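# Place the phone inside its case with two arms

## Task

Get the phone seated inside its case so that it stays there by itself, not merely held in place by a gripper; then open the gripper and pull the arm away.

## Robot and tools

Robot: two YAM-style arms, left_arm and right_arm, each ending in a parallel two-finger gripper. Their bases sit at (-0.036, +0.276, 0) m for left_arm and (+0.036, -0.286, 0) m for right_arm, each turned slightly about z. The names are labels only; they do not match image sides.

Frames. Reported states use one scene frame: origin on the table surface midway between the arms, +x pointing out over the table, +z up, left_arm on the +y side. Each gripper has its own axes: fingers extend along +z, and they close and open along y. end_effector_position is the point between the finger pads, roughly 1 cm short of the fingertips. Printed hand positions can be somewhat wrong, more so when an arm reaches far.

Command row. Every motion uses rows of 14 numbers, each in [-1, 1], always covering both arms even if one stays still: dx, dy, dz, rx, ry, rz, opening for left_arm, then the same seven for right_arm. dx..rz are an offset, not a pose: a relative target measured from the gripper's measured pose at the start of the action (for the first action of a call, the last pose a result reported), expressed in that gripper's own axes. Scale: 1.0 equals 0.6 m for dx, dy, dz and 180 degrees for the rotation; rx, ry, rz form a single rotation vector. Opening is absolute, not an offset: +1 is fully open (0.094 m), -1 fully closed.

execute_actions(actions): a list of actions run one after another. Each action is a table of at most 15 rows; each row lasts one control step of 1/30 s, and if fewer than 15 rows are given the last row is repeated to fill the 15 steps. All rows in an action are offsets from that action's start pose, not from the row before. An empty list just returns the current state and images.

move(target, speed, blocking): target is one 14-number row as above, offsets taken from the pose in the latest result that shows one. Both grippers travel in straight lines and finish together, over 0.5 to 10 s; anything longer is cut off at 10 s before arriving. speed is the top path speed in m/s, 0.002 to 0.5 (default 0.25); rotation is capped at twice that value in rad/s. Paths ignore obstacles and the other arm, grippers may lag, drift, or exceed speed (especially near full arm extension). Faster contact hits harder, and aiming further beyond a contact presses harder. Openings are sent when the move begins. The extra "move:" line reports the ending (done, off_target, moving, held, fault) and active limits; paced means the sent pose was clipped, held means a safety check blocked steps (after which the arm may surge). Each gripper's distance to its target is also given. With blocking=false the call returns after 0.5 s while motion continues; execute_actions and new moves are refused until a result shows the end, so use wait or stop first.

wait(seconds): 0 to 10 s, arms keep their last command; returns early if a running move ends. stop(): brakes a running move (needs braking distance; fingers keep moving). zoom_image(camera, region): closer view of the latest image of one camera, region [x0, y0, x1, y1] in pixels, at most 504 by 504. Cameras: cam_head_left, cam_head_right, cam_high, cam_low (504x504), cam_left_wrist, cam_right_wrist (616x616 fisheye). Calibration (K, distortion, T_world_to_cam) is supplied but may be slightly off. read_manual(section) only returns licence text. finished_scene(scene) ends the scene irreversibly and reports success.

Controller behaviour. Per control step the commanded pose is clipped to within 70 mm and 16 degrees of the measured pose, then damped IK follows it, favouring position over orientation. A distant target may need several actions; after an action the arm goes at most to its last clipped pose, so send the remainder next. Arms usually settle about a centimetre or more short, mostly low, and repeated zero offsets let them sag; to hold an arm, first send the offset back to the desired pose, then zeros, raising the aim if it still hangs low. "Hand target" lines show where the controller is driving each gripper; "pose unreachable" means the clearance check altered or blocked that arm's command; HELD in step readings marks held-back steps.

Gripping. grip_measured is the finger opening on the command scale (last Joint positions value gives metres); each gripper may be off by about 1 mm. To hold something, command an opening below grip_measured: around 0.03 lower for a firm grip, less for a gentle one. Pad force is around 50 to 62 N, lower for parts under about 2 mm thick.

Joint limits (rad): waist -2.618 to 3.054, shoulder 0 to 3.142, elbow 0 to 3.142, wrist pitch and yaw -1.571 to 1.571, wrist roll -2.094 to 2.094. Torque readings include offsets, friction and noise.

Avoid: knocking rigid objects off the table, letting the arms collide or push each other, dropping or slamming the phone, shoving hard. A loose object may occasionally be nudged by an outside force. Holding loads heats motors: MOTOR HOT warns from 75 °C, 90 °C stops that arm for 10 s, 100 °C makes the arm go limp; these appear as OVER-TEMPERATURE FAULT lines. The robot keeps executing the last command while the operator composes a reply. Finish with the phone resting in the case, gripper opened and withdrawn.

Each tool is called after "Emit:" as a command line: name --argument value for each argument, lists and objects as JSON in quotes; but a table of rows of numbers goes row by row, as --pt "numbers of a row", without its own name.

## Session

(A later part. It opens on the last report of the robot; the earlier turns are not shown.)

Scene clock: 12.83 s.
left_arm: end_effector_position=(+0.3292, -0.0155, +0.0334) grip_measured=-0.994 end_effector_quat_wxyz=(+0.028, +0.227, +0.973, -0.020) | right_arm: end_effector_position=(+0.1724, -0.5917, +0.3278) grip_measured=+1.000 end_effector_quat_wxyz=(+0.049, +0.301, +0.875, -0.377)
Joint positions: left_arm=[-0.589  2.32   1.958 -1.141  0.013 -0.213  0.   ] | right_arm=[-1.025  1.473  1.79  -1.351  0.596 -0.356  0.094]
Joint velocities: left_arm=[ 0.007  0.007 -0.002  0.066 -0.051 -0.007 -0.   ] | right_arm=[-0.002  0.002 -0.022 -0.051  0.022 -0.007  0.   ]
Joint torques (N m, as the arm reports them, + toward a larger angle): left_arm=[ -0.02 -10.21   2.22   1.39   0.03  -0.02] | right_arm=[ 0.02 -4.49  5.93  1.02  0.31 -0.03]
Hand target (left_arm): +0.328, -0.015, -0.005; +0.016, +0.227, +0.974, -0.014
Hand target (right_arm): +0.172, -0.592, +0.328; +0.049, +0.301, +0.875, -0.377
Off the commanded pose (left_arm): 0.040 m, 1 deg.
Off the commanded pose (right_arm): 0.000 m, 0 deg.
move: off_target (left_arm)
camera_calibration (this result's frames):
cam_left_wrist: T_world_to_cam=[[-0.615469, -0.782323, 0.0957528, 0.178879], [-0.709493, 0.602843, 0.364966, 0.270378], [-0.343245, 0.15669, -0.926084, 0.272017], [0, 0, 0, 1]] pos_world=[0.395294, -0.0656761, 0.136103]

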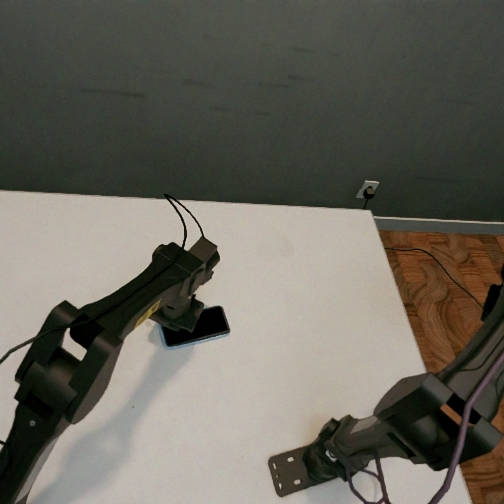

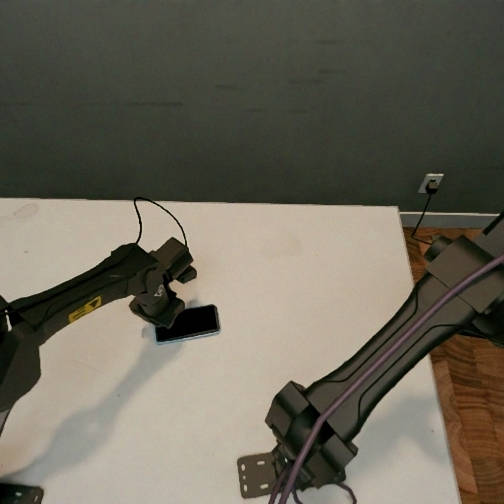

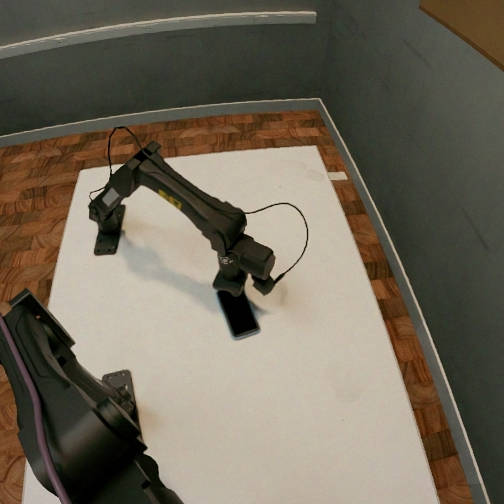

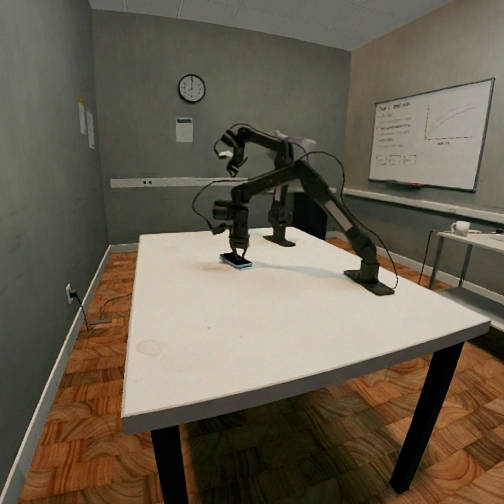

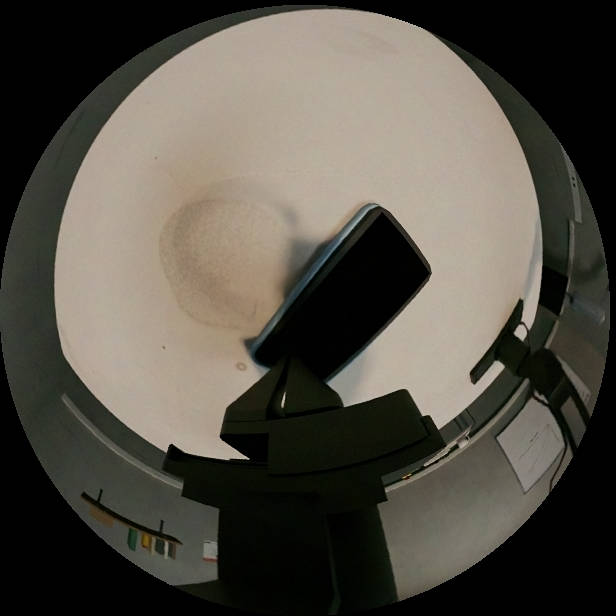

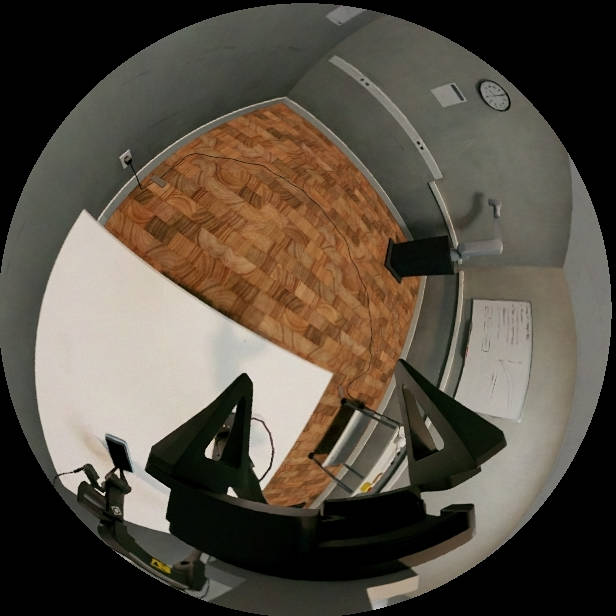

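Emit:
move --target '[0,0,-0.05,0,0,0,-1, 0,0,0,0,0,0,1]' --speed 0.1

Emit:
zoom_image --camera "cam_left_wrist" --region '[220, 160, 460, 400]'

Emit:
move --target '[-0.094,-0.134,0,0,0,0,-1, 0,0,0,0,0,0,1]' --speed 0.15

Emit:
zoom_image --camera "cam_low" --region '[200, 220, 280, 280]'

Scene clock: 14.20 s.
left_arm: end_effector_position=(+0.3253, -0.0124, +0.0491) grip_measured=-0.994 end_effector_quat_wxyz=(+0.018, +0.227, +0.974, -0.015) | right_arm: end_effector_position=(+0.1724, -0.5917, +0.3278) grip_measured=+1.000 end_effector_quat_wxyz=(+0.049, +0.301, +0.875, -0.377)
Joint positions: left_arm=[-0.589  2.315  2.014 -1.224  0.013 -0.213  0.   ] | right_arm=[-1.025  1.473  1.79  -1.351  0.596 -0.356  0.094]
Joint velocities: left_arm=[-0.022  0.002 -0.017 -0.066  0.037 -0.081 -0.   ] | right_arm=[ 0.012 -0.017  0.017 -0.081 -0.037 -0.081  0.   ]
Joint torques (N m, as the arm reports them, + toward a larger angle): left_arm=[  0.   -16.8    9.96   0.34   0.03  -0.02] | right_arm=[-0.07 -4.51  5.96  1.03  0.34  0.01]
Hand target (left_arm): +0.328, -0.014, +0.063; +0.028, +0.227, +0.973, -0.020
Hand target (right_arm): +0.172, -0.592, +0.328; +0.049, +0.301, +0.875, -0.377
Off the commanded pose (left_arm): 0.015 m, 1 deg.
Off the commanded pose (right_arm): 0.000 m, 0 deg.
move: off_target (left_arm)
camera_calibration (this result's frames):
cam_left_wrist: T_world_to_cam=[[-0.613812, -0.78364, 0.0956229, 0.176849], [-0.702993, 0.597678, 0.385464, 0.256746], [-0.359216, 0.16938, -0.917755, 0.289664], [0, 0, 0, 1]] pos_world=[0.393095, -0.0639285, 0.149963]

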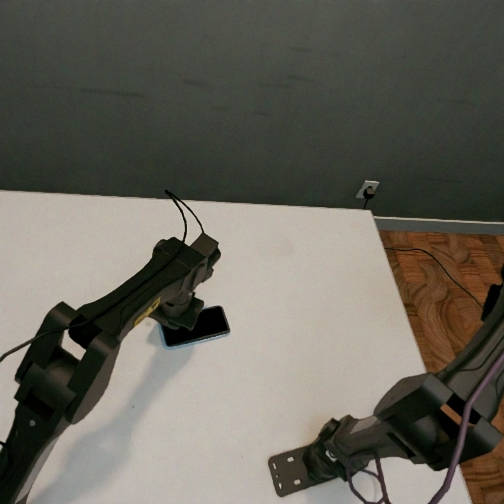

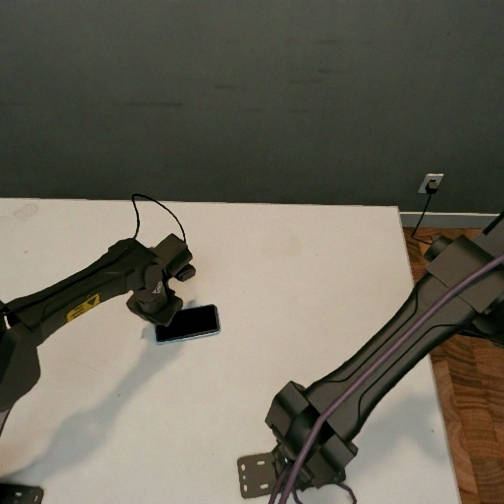

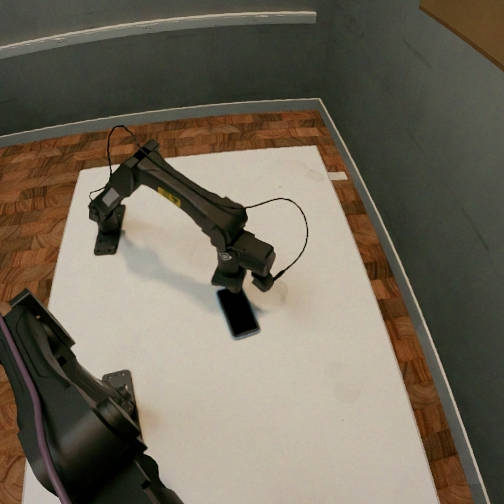

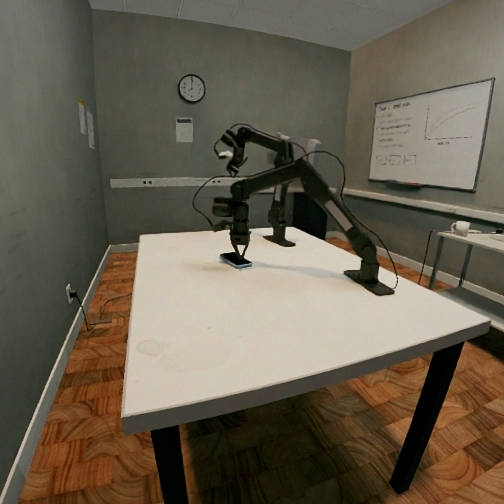

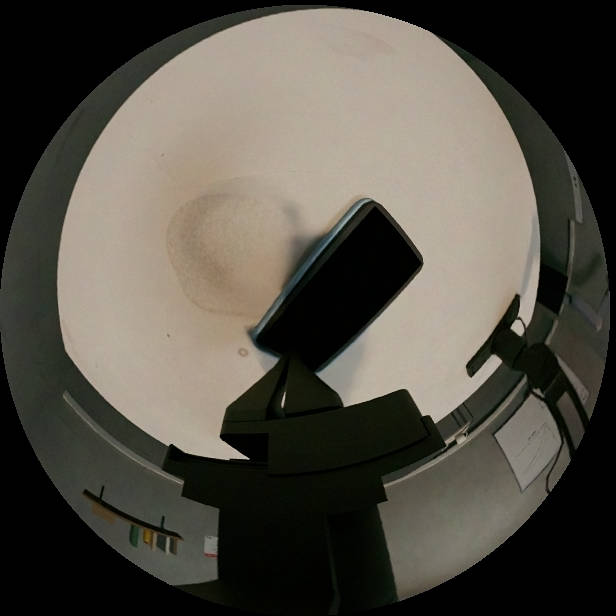

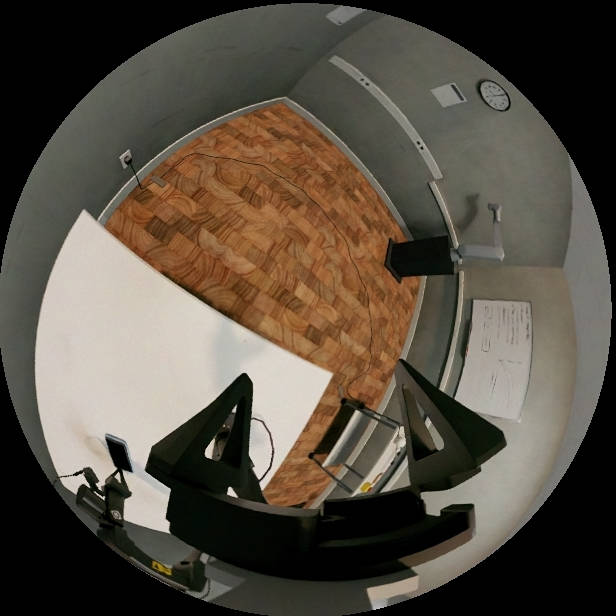

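Region (220, 160, 460, 400) of cam_left_wrist's 616x616 image, scaled by 2.100, with more detail than that image has.

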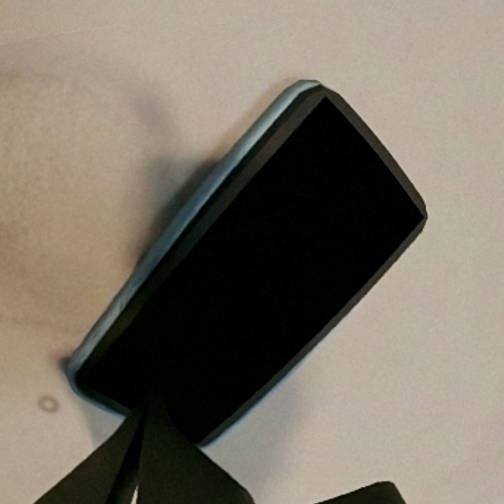

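Scene clock: 15.53 s.
left_arm: end_effector_position=(+0.3390, -0.1088, +0.0485) grip_measured=-0.994 end_effector_quat_wxyz=(+0.051, +0.230, +0.971, -0.040) | right_arm: end_effector_position=(+0.1724, -0.5917, +0.3278) grip_measured=+1.000 end_effector_quat_wxyz=(+0.049, +0.301, +0.875, -0.377)
Joint positions: left_arm=[-0.714  2.769  2.852 -1.525  0.013 -0.332  0.   ] | right_arm=[-1.025  1.473  1.79  -1.351  0.596 -0.356  0.094]
Joint velocities: left_arm=[-0.007 -0.012 -0.012 -0.037  0.051 -0.11  -0.001] | right_arm=[-0.002 -0.012 -0.012 -0.037 -0.007 -0.037  0.   ]
Joint torques (N m, as the arm reports them, + toward a larger angle): left_arm=[ -0.16 -17.27   9.86   0.51   0.02  -0.11] | right_arm=[-0.03 -4.41  5.92  1.    0.35 -0.01]
Hand target (left_arm): +0.338, -0.108, +0.051; +0.051, +0.227, +0.972, -0.039
Hand target (right_arm): +0.172, -0.592, +0.328; +0.049, +0.301, +0.875, -0.377
Off the commanded pose (left_arm): 0.005 m, 5 deg.
Off the commanded pose (right_arm): 0.000 m, 0 deg.
elbow stopped short (left arm): the move would have taken joint 3 (elbow) straighter than the controller allows; a more bent joint 3 avoids this.
move: off_target (left_arm)
camera_calibration (this result's frames):
cam_left_wrist: T_world_to_cam=[[-0.625006, -0.772702, 0.110902, 0.113974], [-0.717305, 0.624535, 0.308917, 0.335705], [-0.307963, 0.113525, -0.944601, 0.288244], [0, 0, 0, 1]] pos_world=[0.400806, -0.154315, 0.15593]

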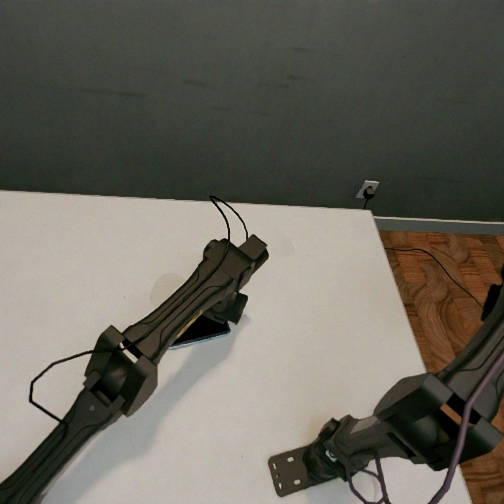

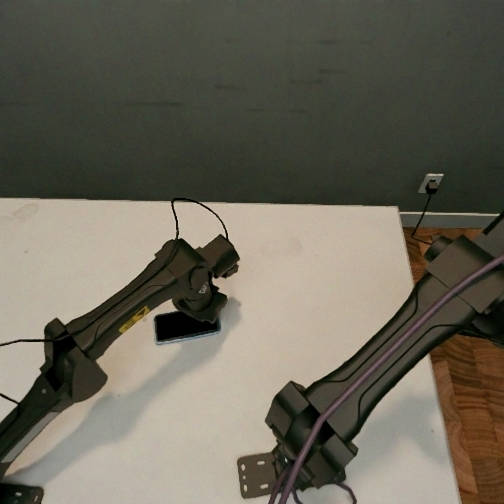

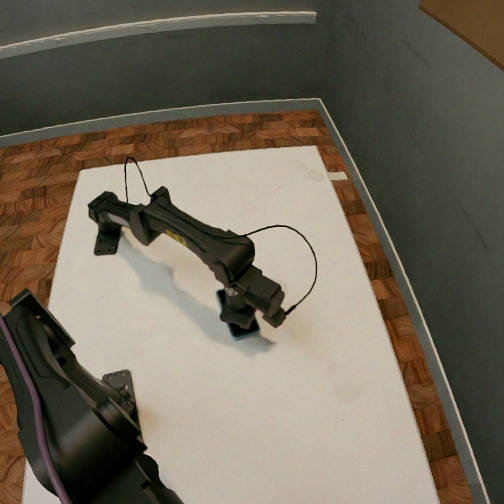

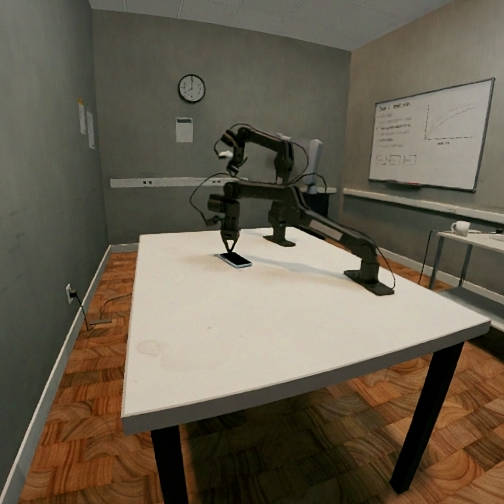

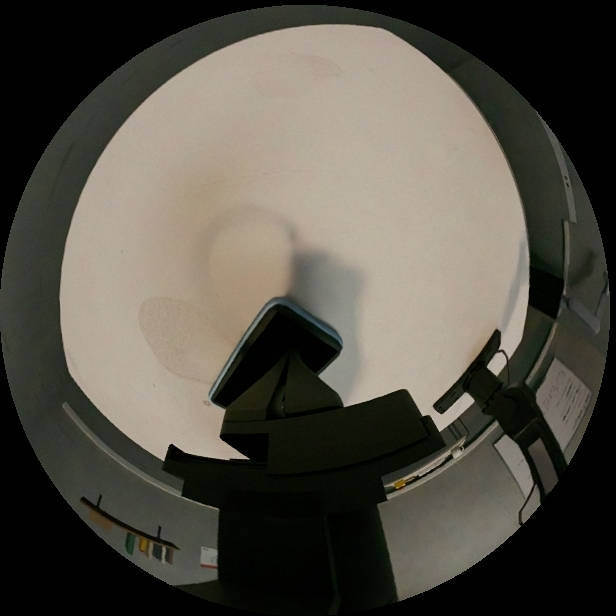

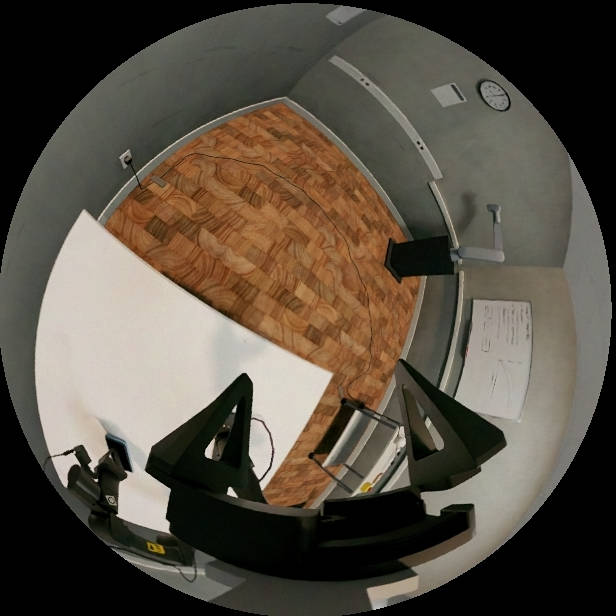

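Region (200, 220, 280, 280) of cam_low's 504x504 image, scaled by 6.300, with more detail than that image has; it fills the top 378 rows of this view, and the rest is white.

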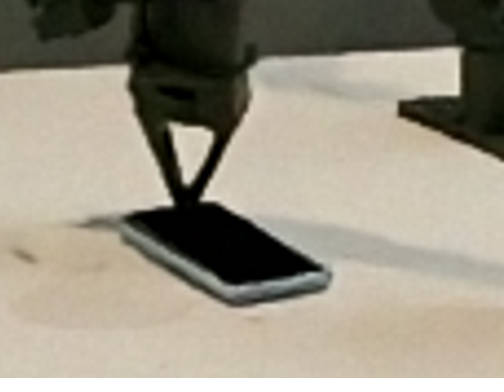

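Emit:
zoom_image --camera "cam_left_wrist" --region '[190, 270, 370, 430]'

Emit:
zoom_image --camera "cam_low" --region '[212, 244, 260, 274]'

Region (190, 270, 370, 430) of cam_left_wrist's 616x616 image, scaled by 2.800, with more detail than that image has.

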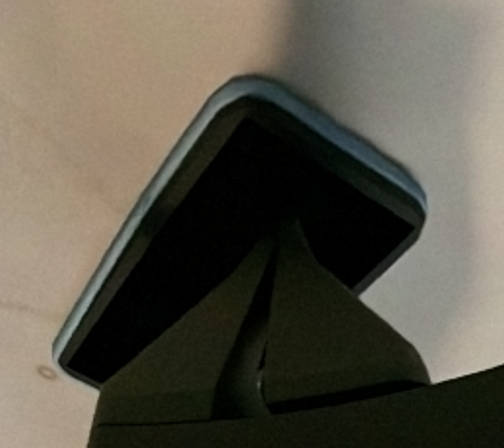

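Region (212, 244, 260, 274) of cam_low's 504x504 image, scaled by 10.500, with more detail than that image has; it fills the top 315 rows of this view, and the rest is white.

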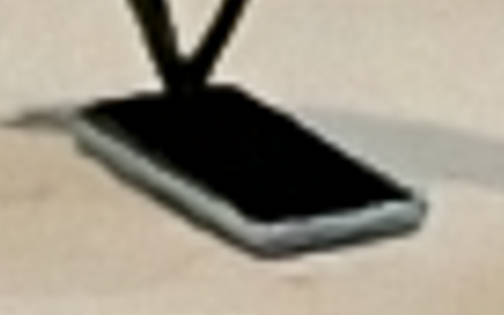

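Emit:
move --target '[0,0,0.06,0,0,0,-1, 0,0,0,0,0,0,1]' --speed 0.03

Emit:
zoom_image --camera "cam_left_wrist" --region '[190, 270, 370, 430]'

Emit:
zoom_image --camera "cam_low" --region '[212, 244, 260, 274]'

Scene clock: 17.37 s.
left_arm: end_effector_position=(+0.3423, -0.1122, +0.0368) grip_measured=-0.994 end_effector_quat_wxyz=(+0.061, +0.230, +0.970, -0.046) | right_arm: end_effector_position=(+0.1724, -0.5917, +0.3278) grip_measured=+1.000 end_effector_quat_wxyz=(+0.049, +0.301, +0.875, -0.377)
Joint positions: left_arm=[-0.714  2.677  2.618 -1.359  0.013 -0.332  0.   ] | right_arm=[-1.025  1.473  1.79  -1.351  0.596 -0.356  0.094]
Joint velocities: left_arm=[ 0.002 -0.002 -0.037 -0.066  0.007  0.022  0.001] | right_arm=[-0.002 -0.002 -0.002  0.022 -0.022 -0.095  0.   ]
Joint torques (N m, as the arm reports them, + toward a larger angle): left_arm=[ -0.16 -15.55   3.78   1.08   0.01  -0.01] | right_arm=[-0.16 -4.44  5.95  1.01  0.32  0.  ]
Hand target (left_arm): +0.342, -0.112, +0.013; +0.050, +0.230, +0.971, -0.039
Hand target (right_arm): +0.172, -0.592, +0.328; +0.049, +0.301, +0.875, -0.377
Off the commanded pose (left_arm): 0.024 m, 1 deg.
Off the commanded pose (right_arm): 0.000 m, 0 deg.
move: off_target (left_arm)
camera_calibration (this result's frames):
cam_left_wrist: T_world_to_cam=[[-0.626536, -0.771067, 0.113615, 0.115323], [-0.722375, 0.629229, 0.286784, 0.346912], [-0.292619, 0.097608, -0.951234, 0.271851], [0, 0, 0, 1]] pos_world=[0.402404, -0.1559, 0.146003]

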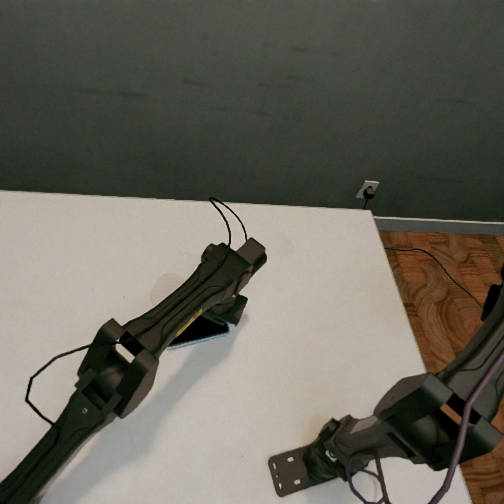

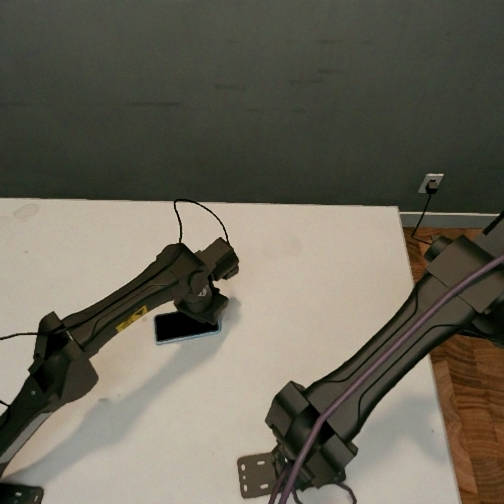

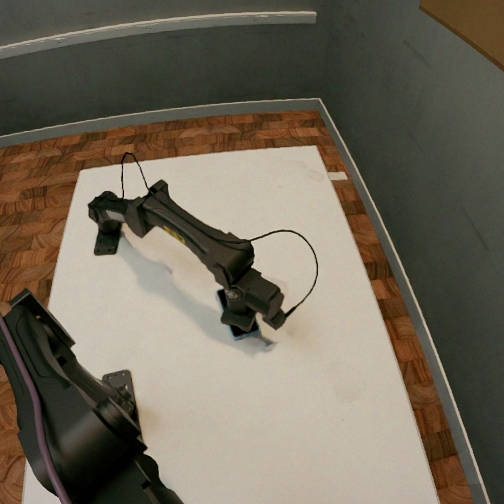

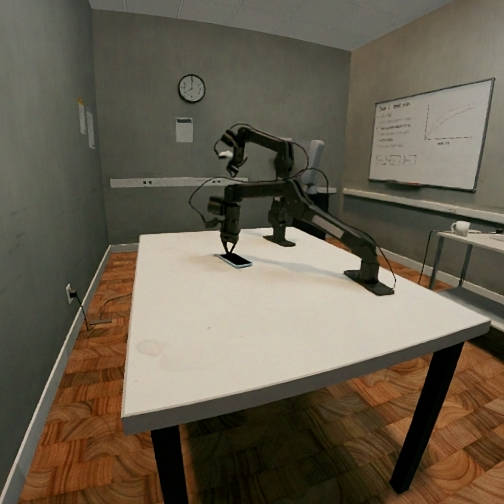

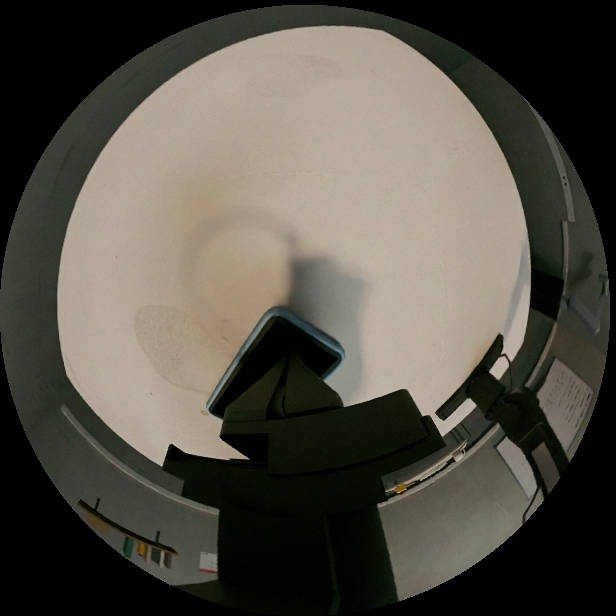

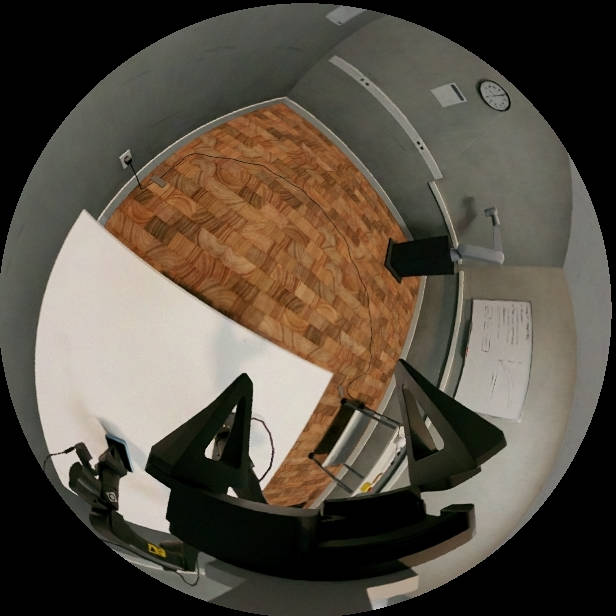

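Region (190, 270, 370, 430) of cam_left_wrist's 616x616 image, scaled by 2.800, with more detail than that image has.

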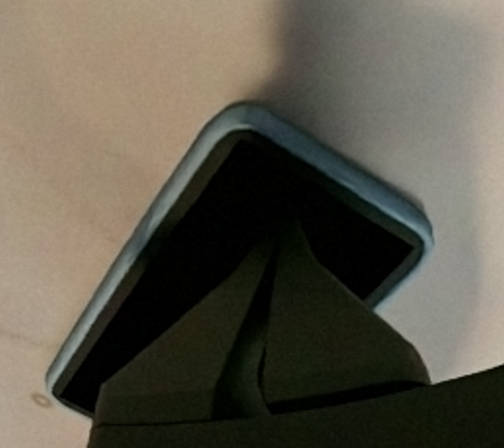

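Region (212, 244, 260, 274) of cam_low's 504x504 image, scaled by 10.500, with more detail than that image has; it fills the top 315 rows of this view, and the rest is white.

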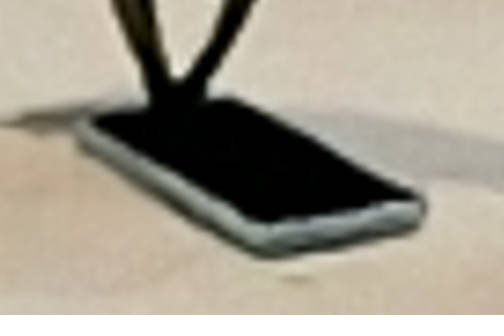

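Emit:
move --target '[0,0,-0.07,0,0,0,-1, 0,0,0,0,0,0,1]' --speed 0.15

Emit:
move --target '[0.13,0.15,-0.15,0,0,0,-1, 0,0,0,0,0,0,1]' --speed 0.3

Emit:
zoom_image --camera "cam_left_wrist" --region '[180, 100, 420, 340]'

Emit:
zoom_image --camera "cam_low" --region '[212, 244, 260, 274]'

Emit:
zoom_image --camera "cam_high" --region '[200, 270, 280, 350]'

Scene clock: 18.80 s.
left_arm: end_effector_position=(+0.3384, -0.1083, +0.0735) grip_measured=-0.994 end_effector_quat_wxyz=(+0.066, +0.230, +0.970, -0.049) | right_arm: end_effector_position=(+0.1724, -0.5917, +0.3278) grip_measured=+1.000 end_effector_quat_wxyz=(+0.049, +0.301, +0.875, -0.377)
Joint positions: left_arm=[-0.714  2.719  2.851 -1.539  0.013 -0.332  0.   ] | right_arm=[-1.025  1.473  1.79  -1.351  0.596 -0.356  0.094]
Joint velocities: left_arm=[ 0.002  0.012  0.037  0.007 -0.007  0.007  0.001] | right_arm=[-0.012 -0.007  0.022 -0.066 -0.007 -0.007  0.   ]
Joint torques (N m, as the arm reports them, + toward a larger angle): left_arm=[  0.03 -17.28   9.87   0.5    0.02  -0.01] | right_arm=[-0.11 -4.56  5.97  1.    0.34  0.  ]
Hand target (left_arm): +0.338, -0.107, +0.078; +0.067, +0.230, +0.970, -0.050
Hand target (right_arm): +0.172, -0.592, +0.328; +0.049, +0.301, +0.875, -0.377
Off the commanded pose (left_arm): 0.005 m, 1 deg.
Off the commanded pose (right_arm): 0.000 m, 0 deg.
elbow stopped short (left arm): the move would have taken joint 3 (elbow) straighter than the controller allows; a more bent joint 3 avoids this.
move: done
camera_calibration (this result's frames):
cam_left_wrist: T_world_to_cam=[[-0.627451, -0.770132, 0.114903, 0.112102], [-0.724626, 0.63153, 0.275837, 0.332924], [-0.284995, 0.0898122, -0.954312, 0.301999], [0, 0, 0, 1]] pos_world=[0.397652, -0.151041, 0.183488]

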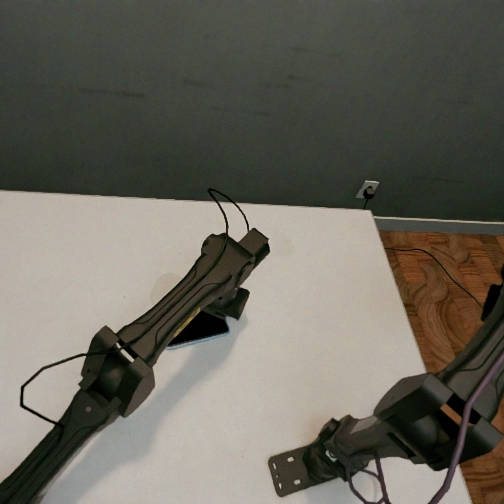

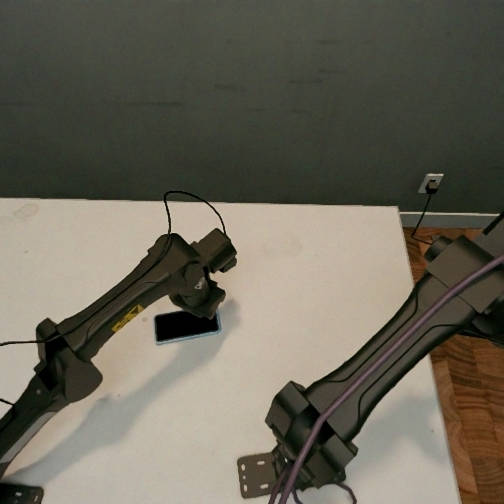

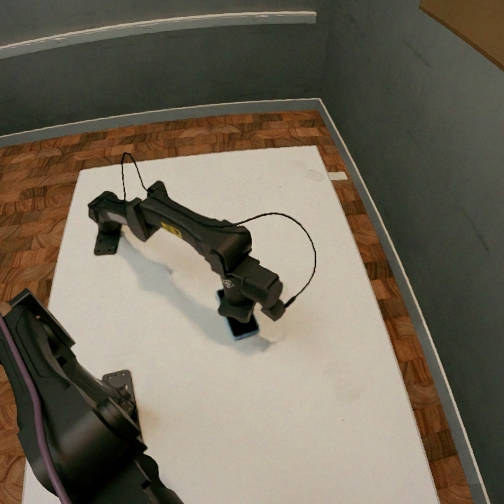

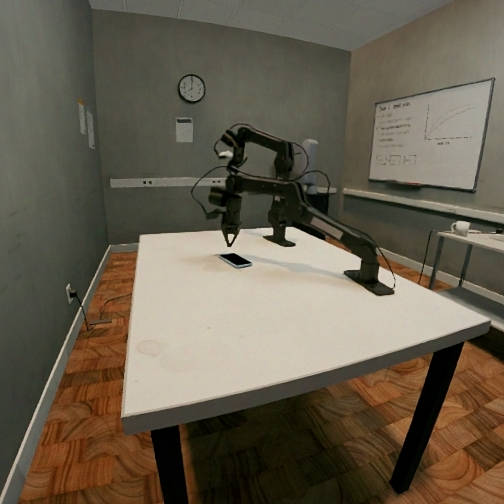

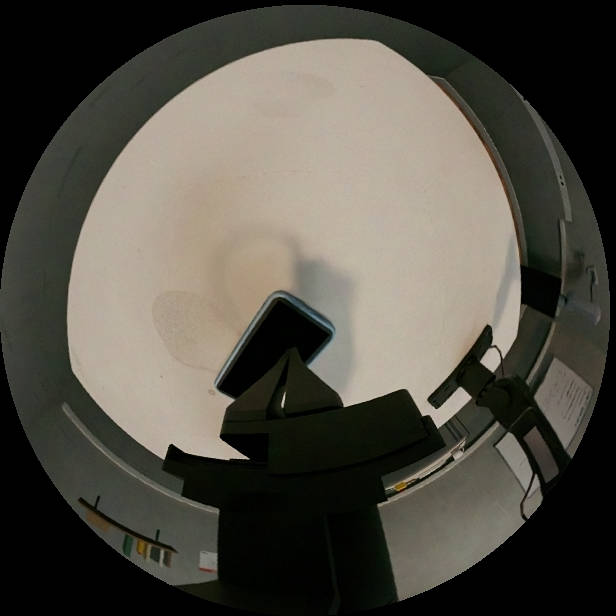

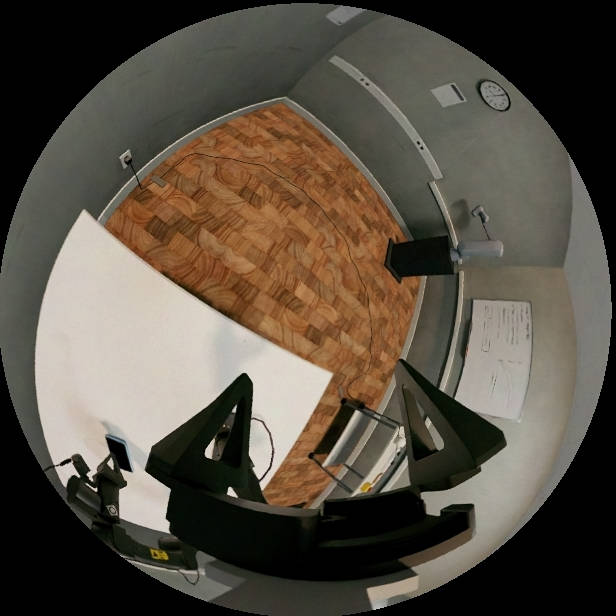

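Scene clock: 20.07 s.
left_arm: end_effector_position=(+0.3029, +0.0188, +0.1525) grip_measured=-0.994 end_effector_quat_wxyz=(+0.069, +0.224, +0.971, -0.043) | right_arm: end_effector_position=(+0.1724, -0.5917, +0.3278) grip_measured=+1.000 end_effector_quat_wxyz=(+0.049, +0.301, +0.875, -0.377)
Joint positions: left_arm=[-0.56   2.028  1.956 -1.338  0.024 -0.191  0.   ] | right_arm=[-1.025  1.473  1.79  -1.351  0.596 -0.356  0.094]
Joint velocities: left_arm=[-0.002  0.002  0.002  0.051 -0.051 -0.022  0.001] | right_arm=[-0.012 -0.002 -0.012  0.022 -0.022  0.007  0.   ]
Joint torques (N m, as the arm reports them, + toward a larger angle): left_arm=[ -0.38 -12.43   6.35   0.87   0.07   0.06] | right_arm=[-0.05 -4.44  5.88  0.98  0.32 -0.03]
Hand target (left_arm): +0.302, +0.016, +0.148; +0.067, +0.230, +0.970, -0.047
Hand target (right_arm): +0.172, -0.592, +0.328; +0.049, +0.301, +0.875, -0.377
Off the commanded pose (left_arm): 0.008 m, 1 deg.
Off the commanded pose (right_arm): 0.000 m, 0 deg.
move: done
camera_calibration (this result's frames):
cam_left_wrist: T_world_to_cam=[[-0.617904, -0.779422, 0.103421, 0.177581], [-0.735079, 0.619346, 0.275807, 0.208527], [-0.279023, 0.0943998, -0.955633, 0.354154], [0, 0, 0, 1]] pos_world=[0.361829, -0.0241719, 0.262563]

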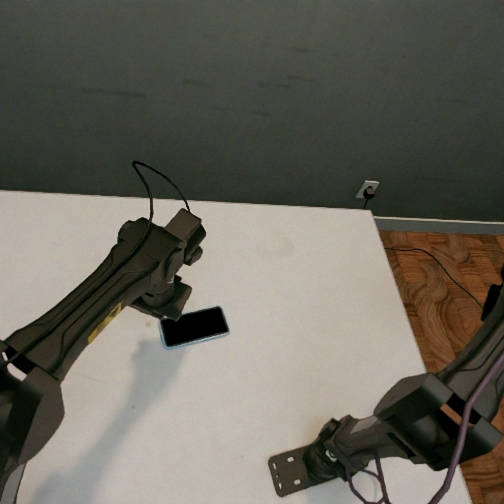

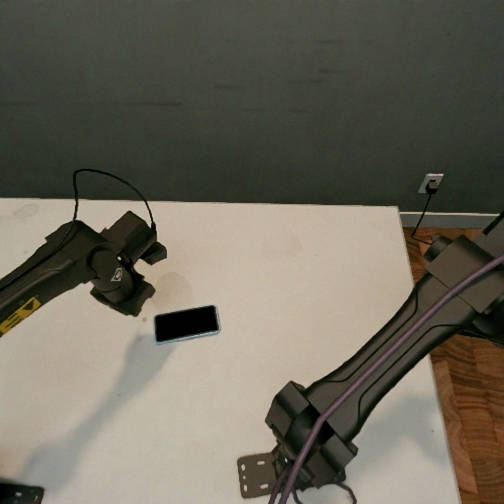

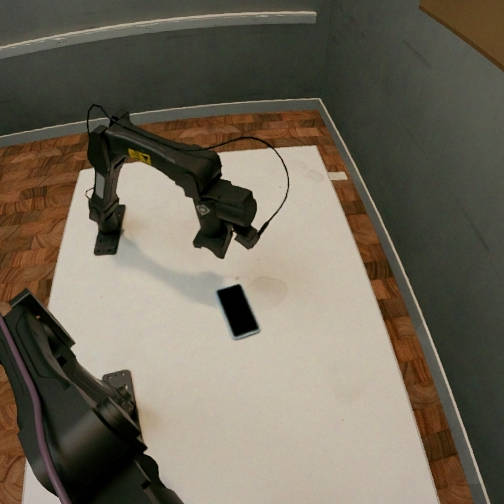

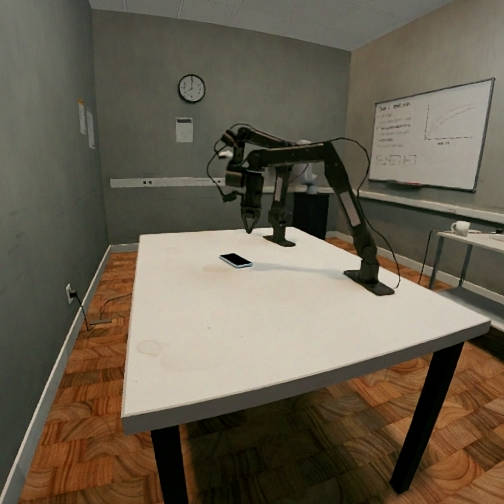

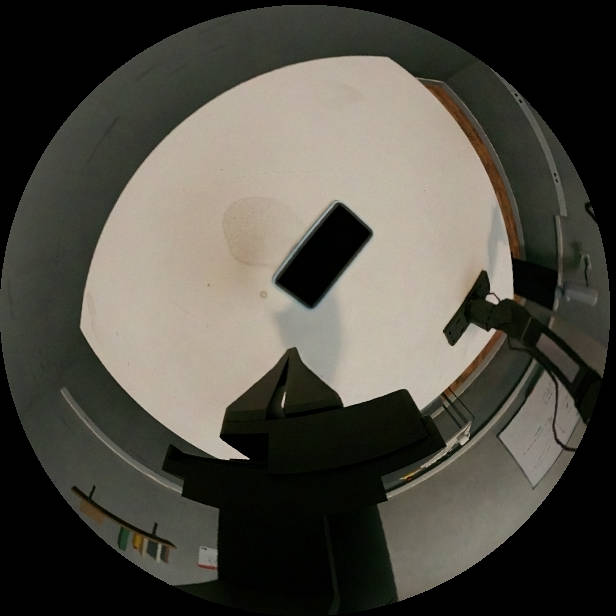

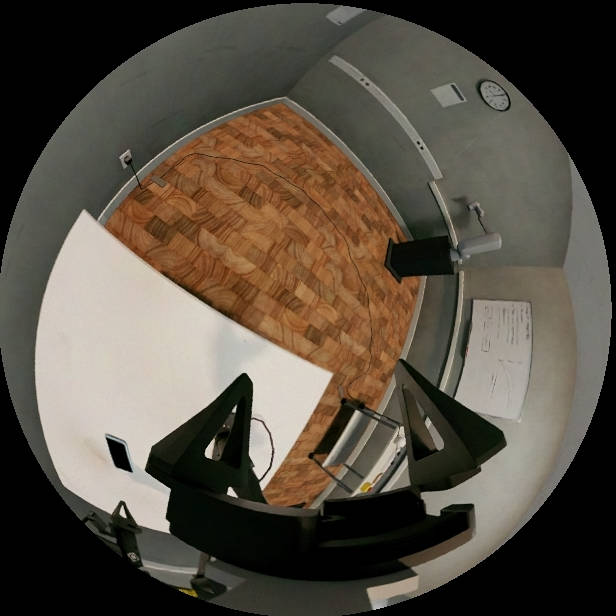

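Region (180, 100, 420, 340) of cam_left_wrist's 616x616 image, scaled by 2.100, with more detail than that image has.

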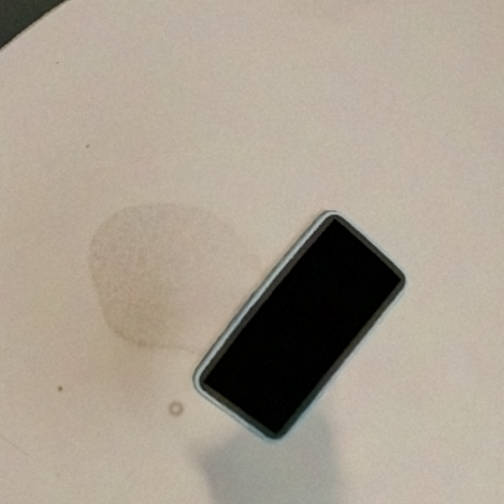

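Region (212, 244, 260, 274) of cam_low's 504x504 image, scaled by 10.500, with more detail than that image has; it fills the top 315 rows of this view, and the rest is white.

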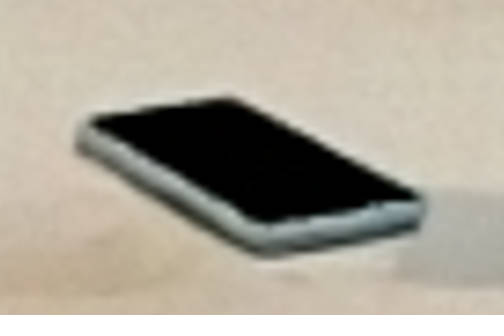

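Region (200, 270, 280, 350) of cam_high's 504x504 image, scaled by 6.300, with more detail than that image has.

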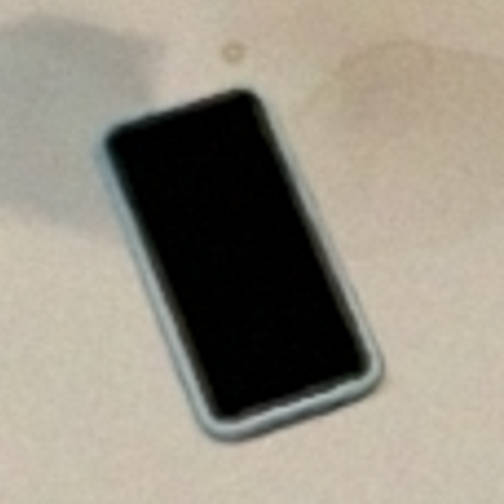

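Emit:
zoom_image --camera "cam_head_left" --region '[150, 295, 240, 355]'

Emit:
zoom_image --camera "cam_head_right" --region '[145, 295, 235, 355]'

Emit:
zoom_image --camera "cam_left_wrist" --region '[260, 190, 390, 320]'

Region (150, 295, 240, 355) of cam_head_left's 504x504 image, scaled by 5.600, with more detail than that image has.

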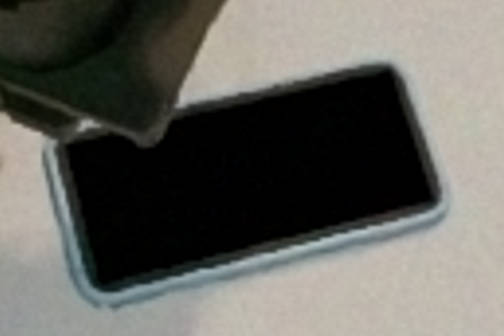

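Region (145, 295, 235, 355) of cam_head_right's 504x504 image, scaled by 5.600, with more detail than that image has.

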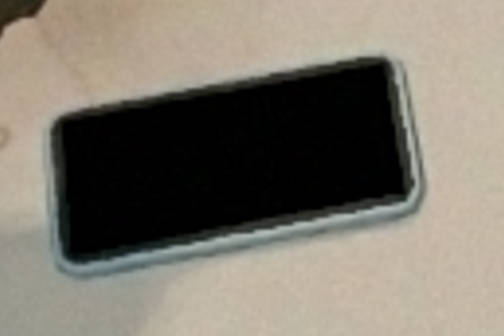

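Region (260, 190, 390, 320) of cam_left_wrist's 616x616 image, scaled by 3.877, with more detail than that image has.

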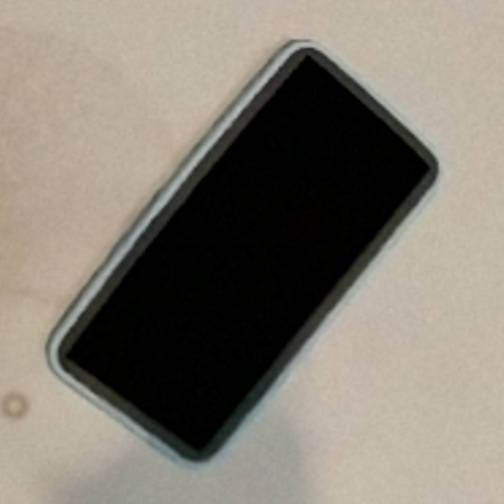

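Emit:
finished_scene --scene 1

The scene is finished: the task was done.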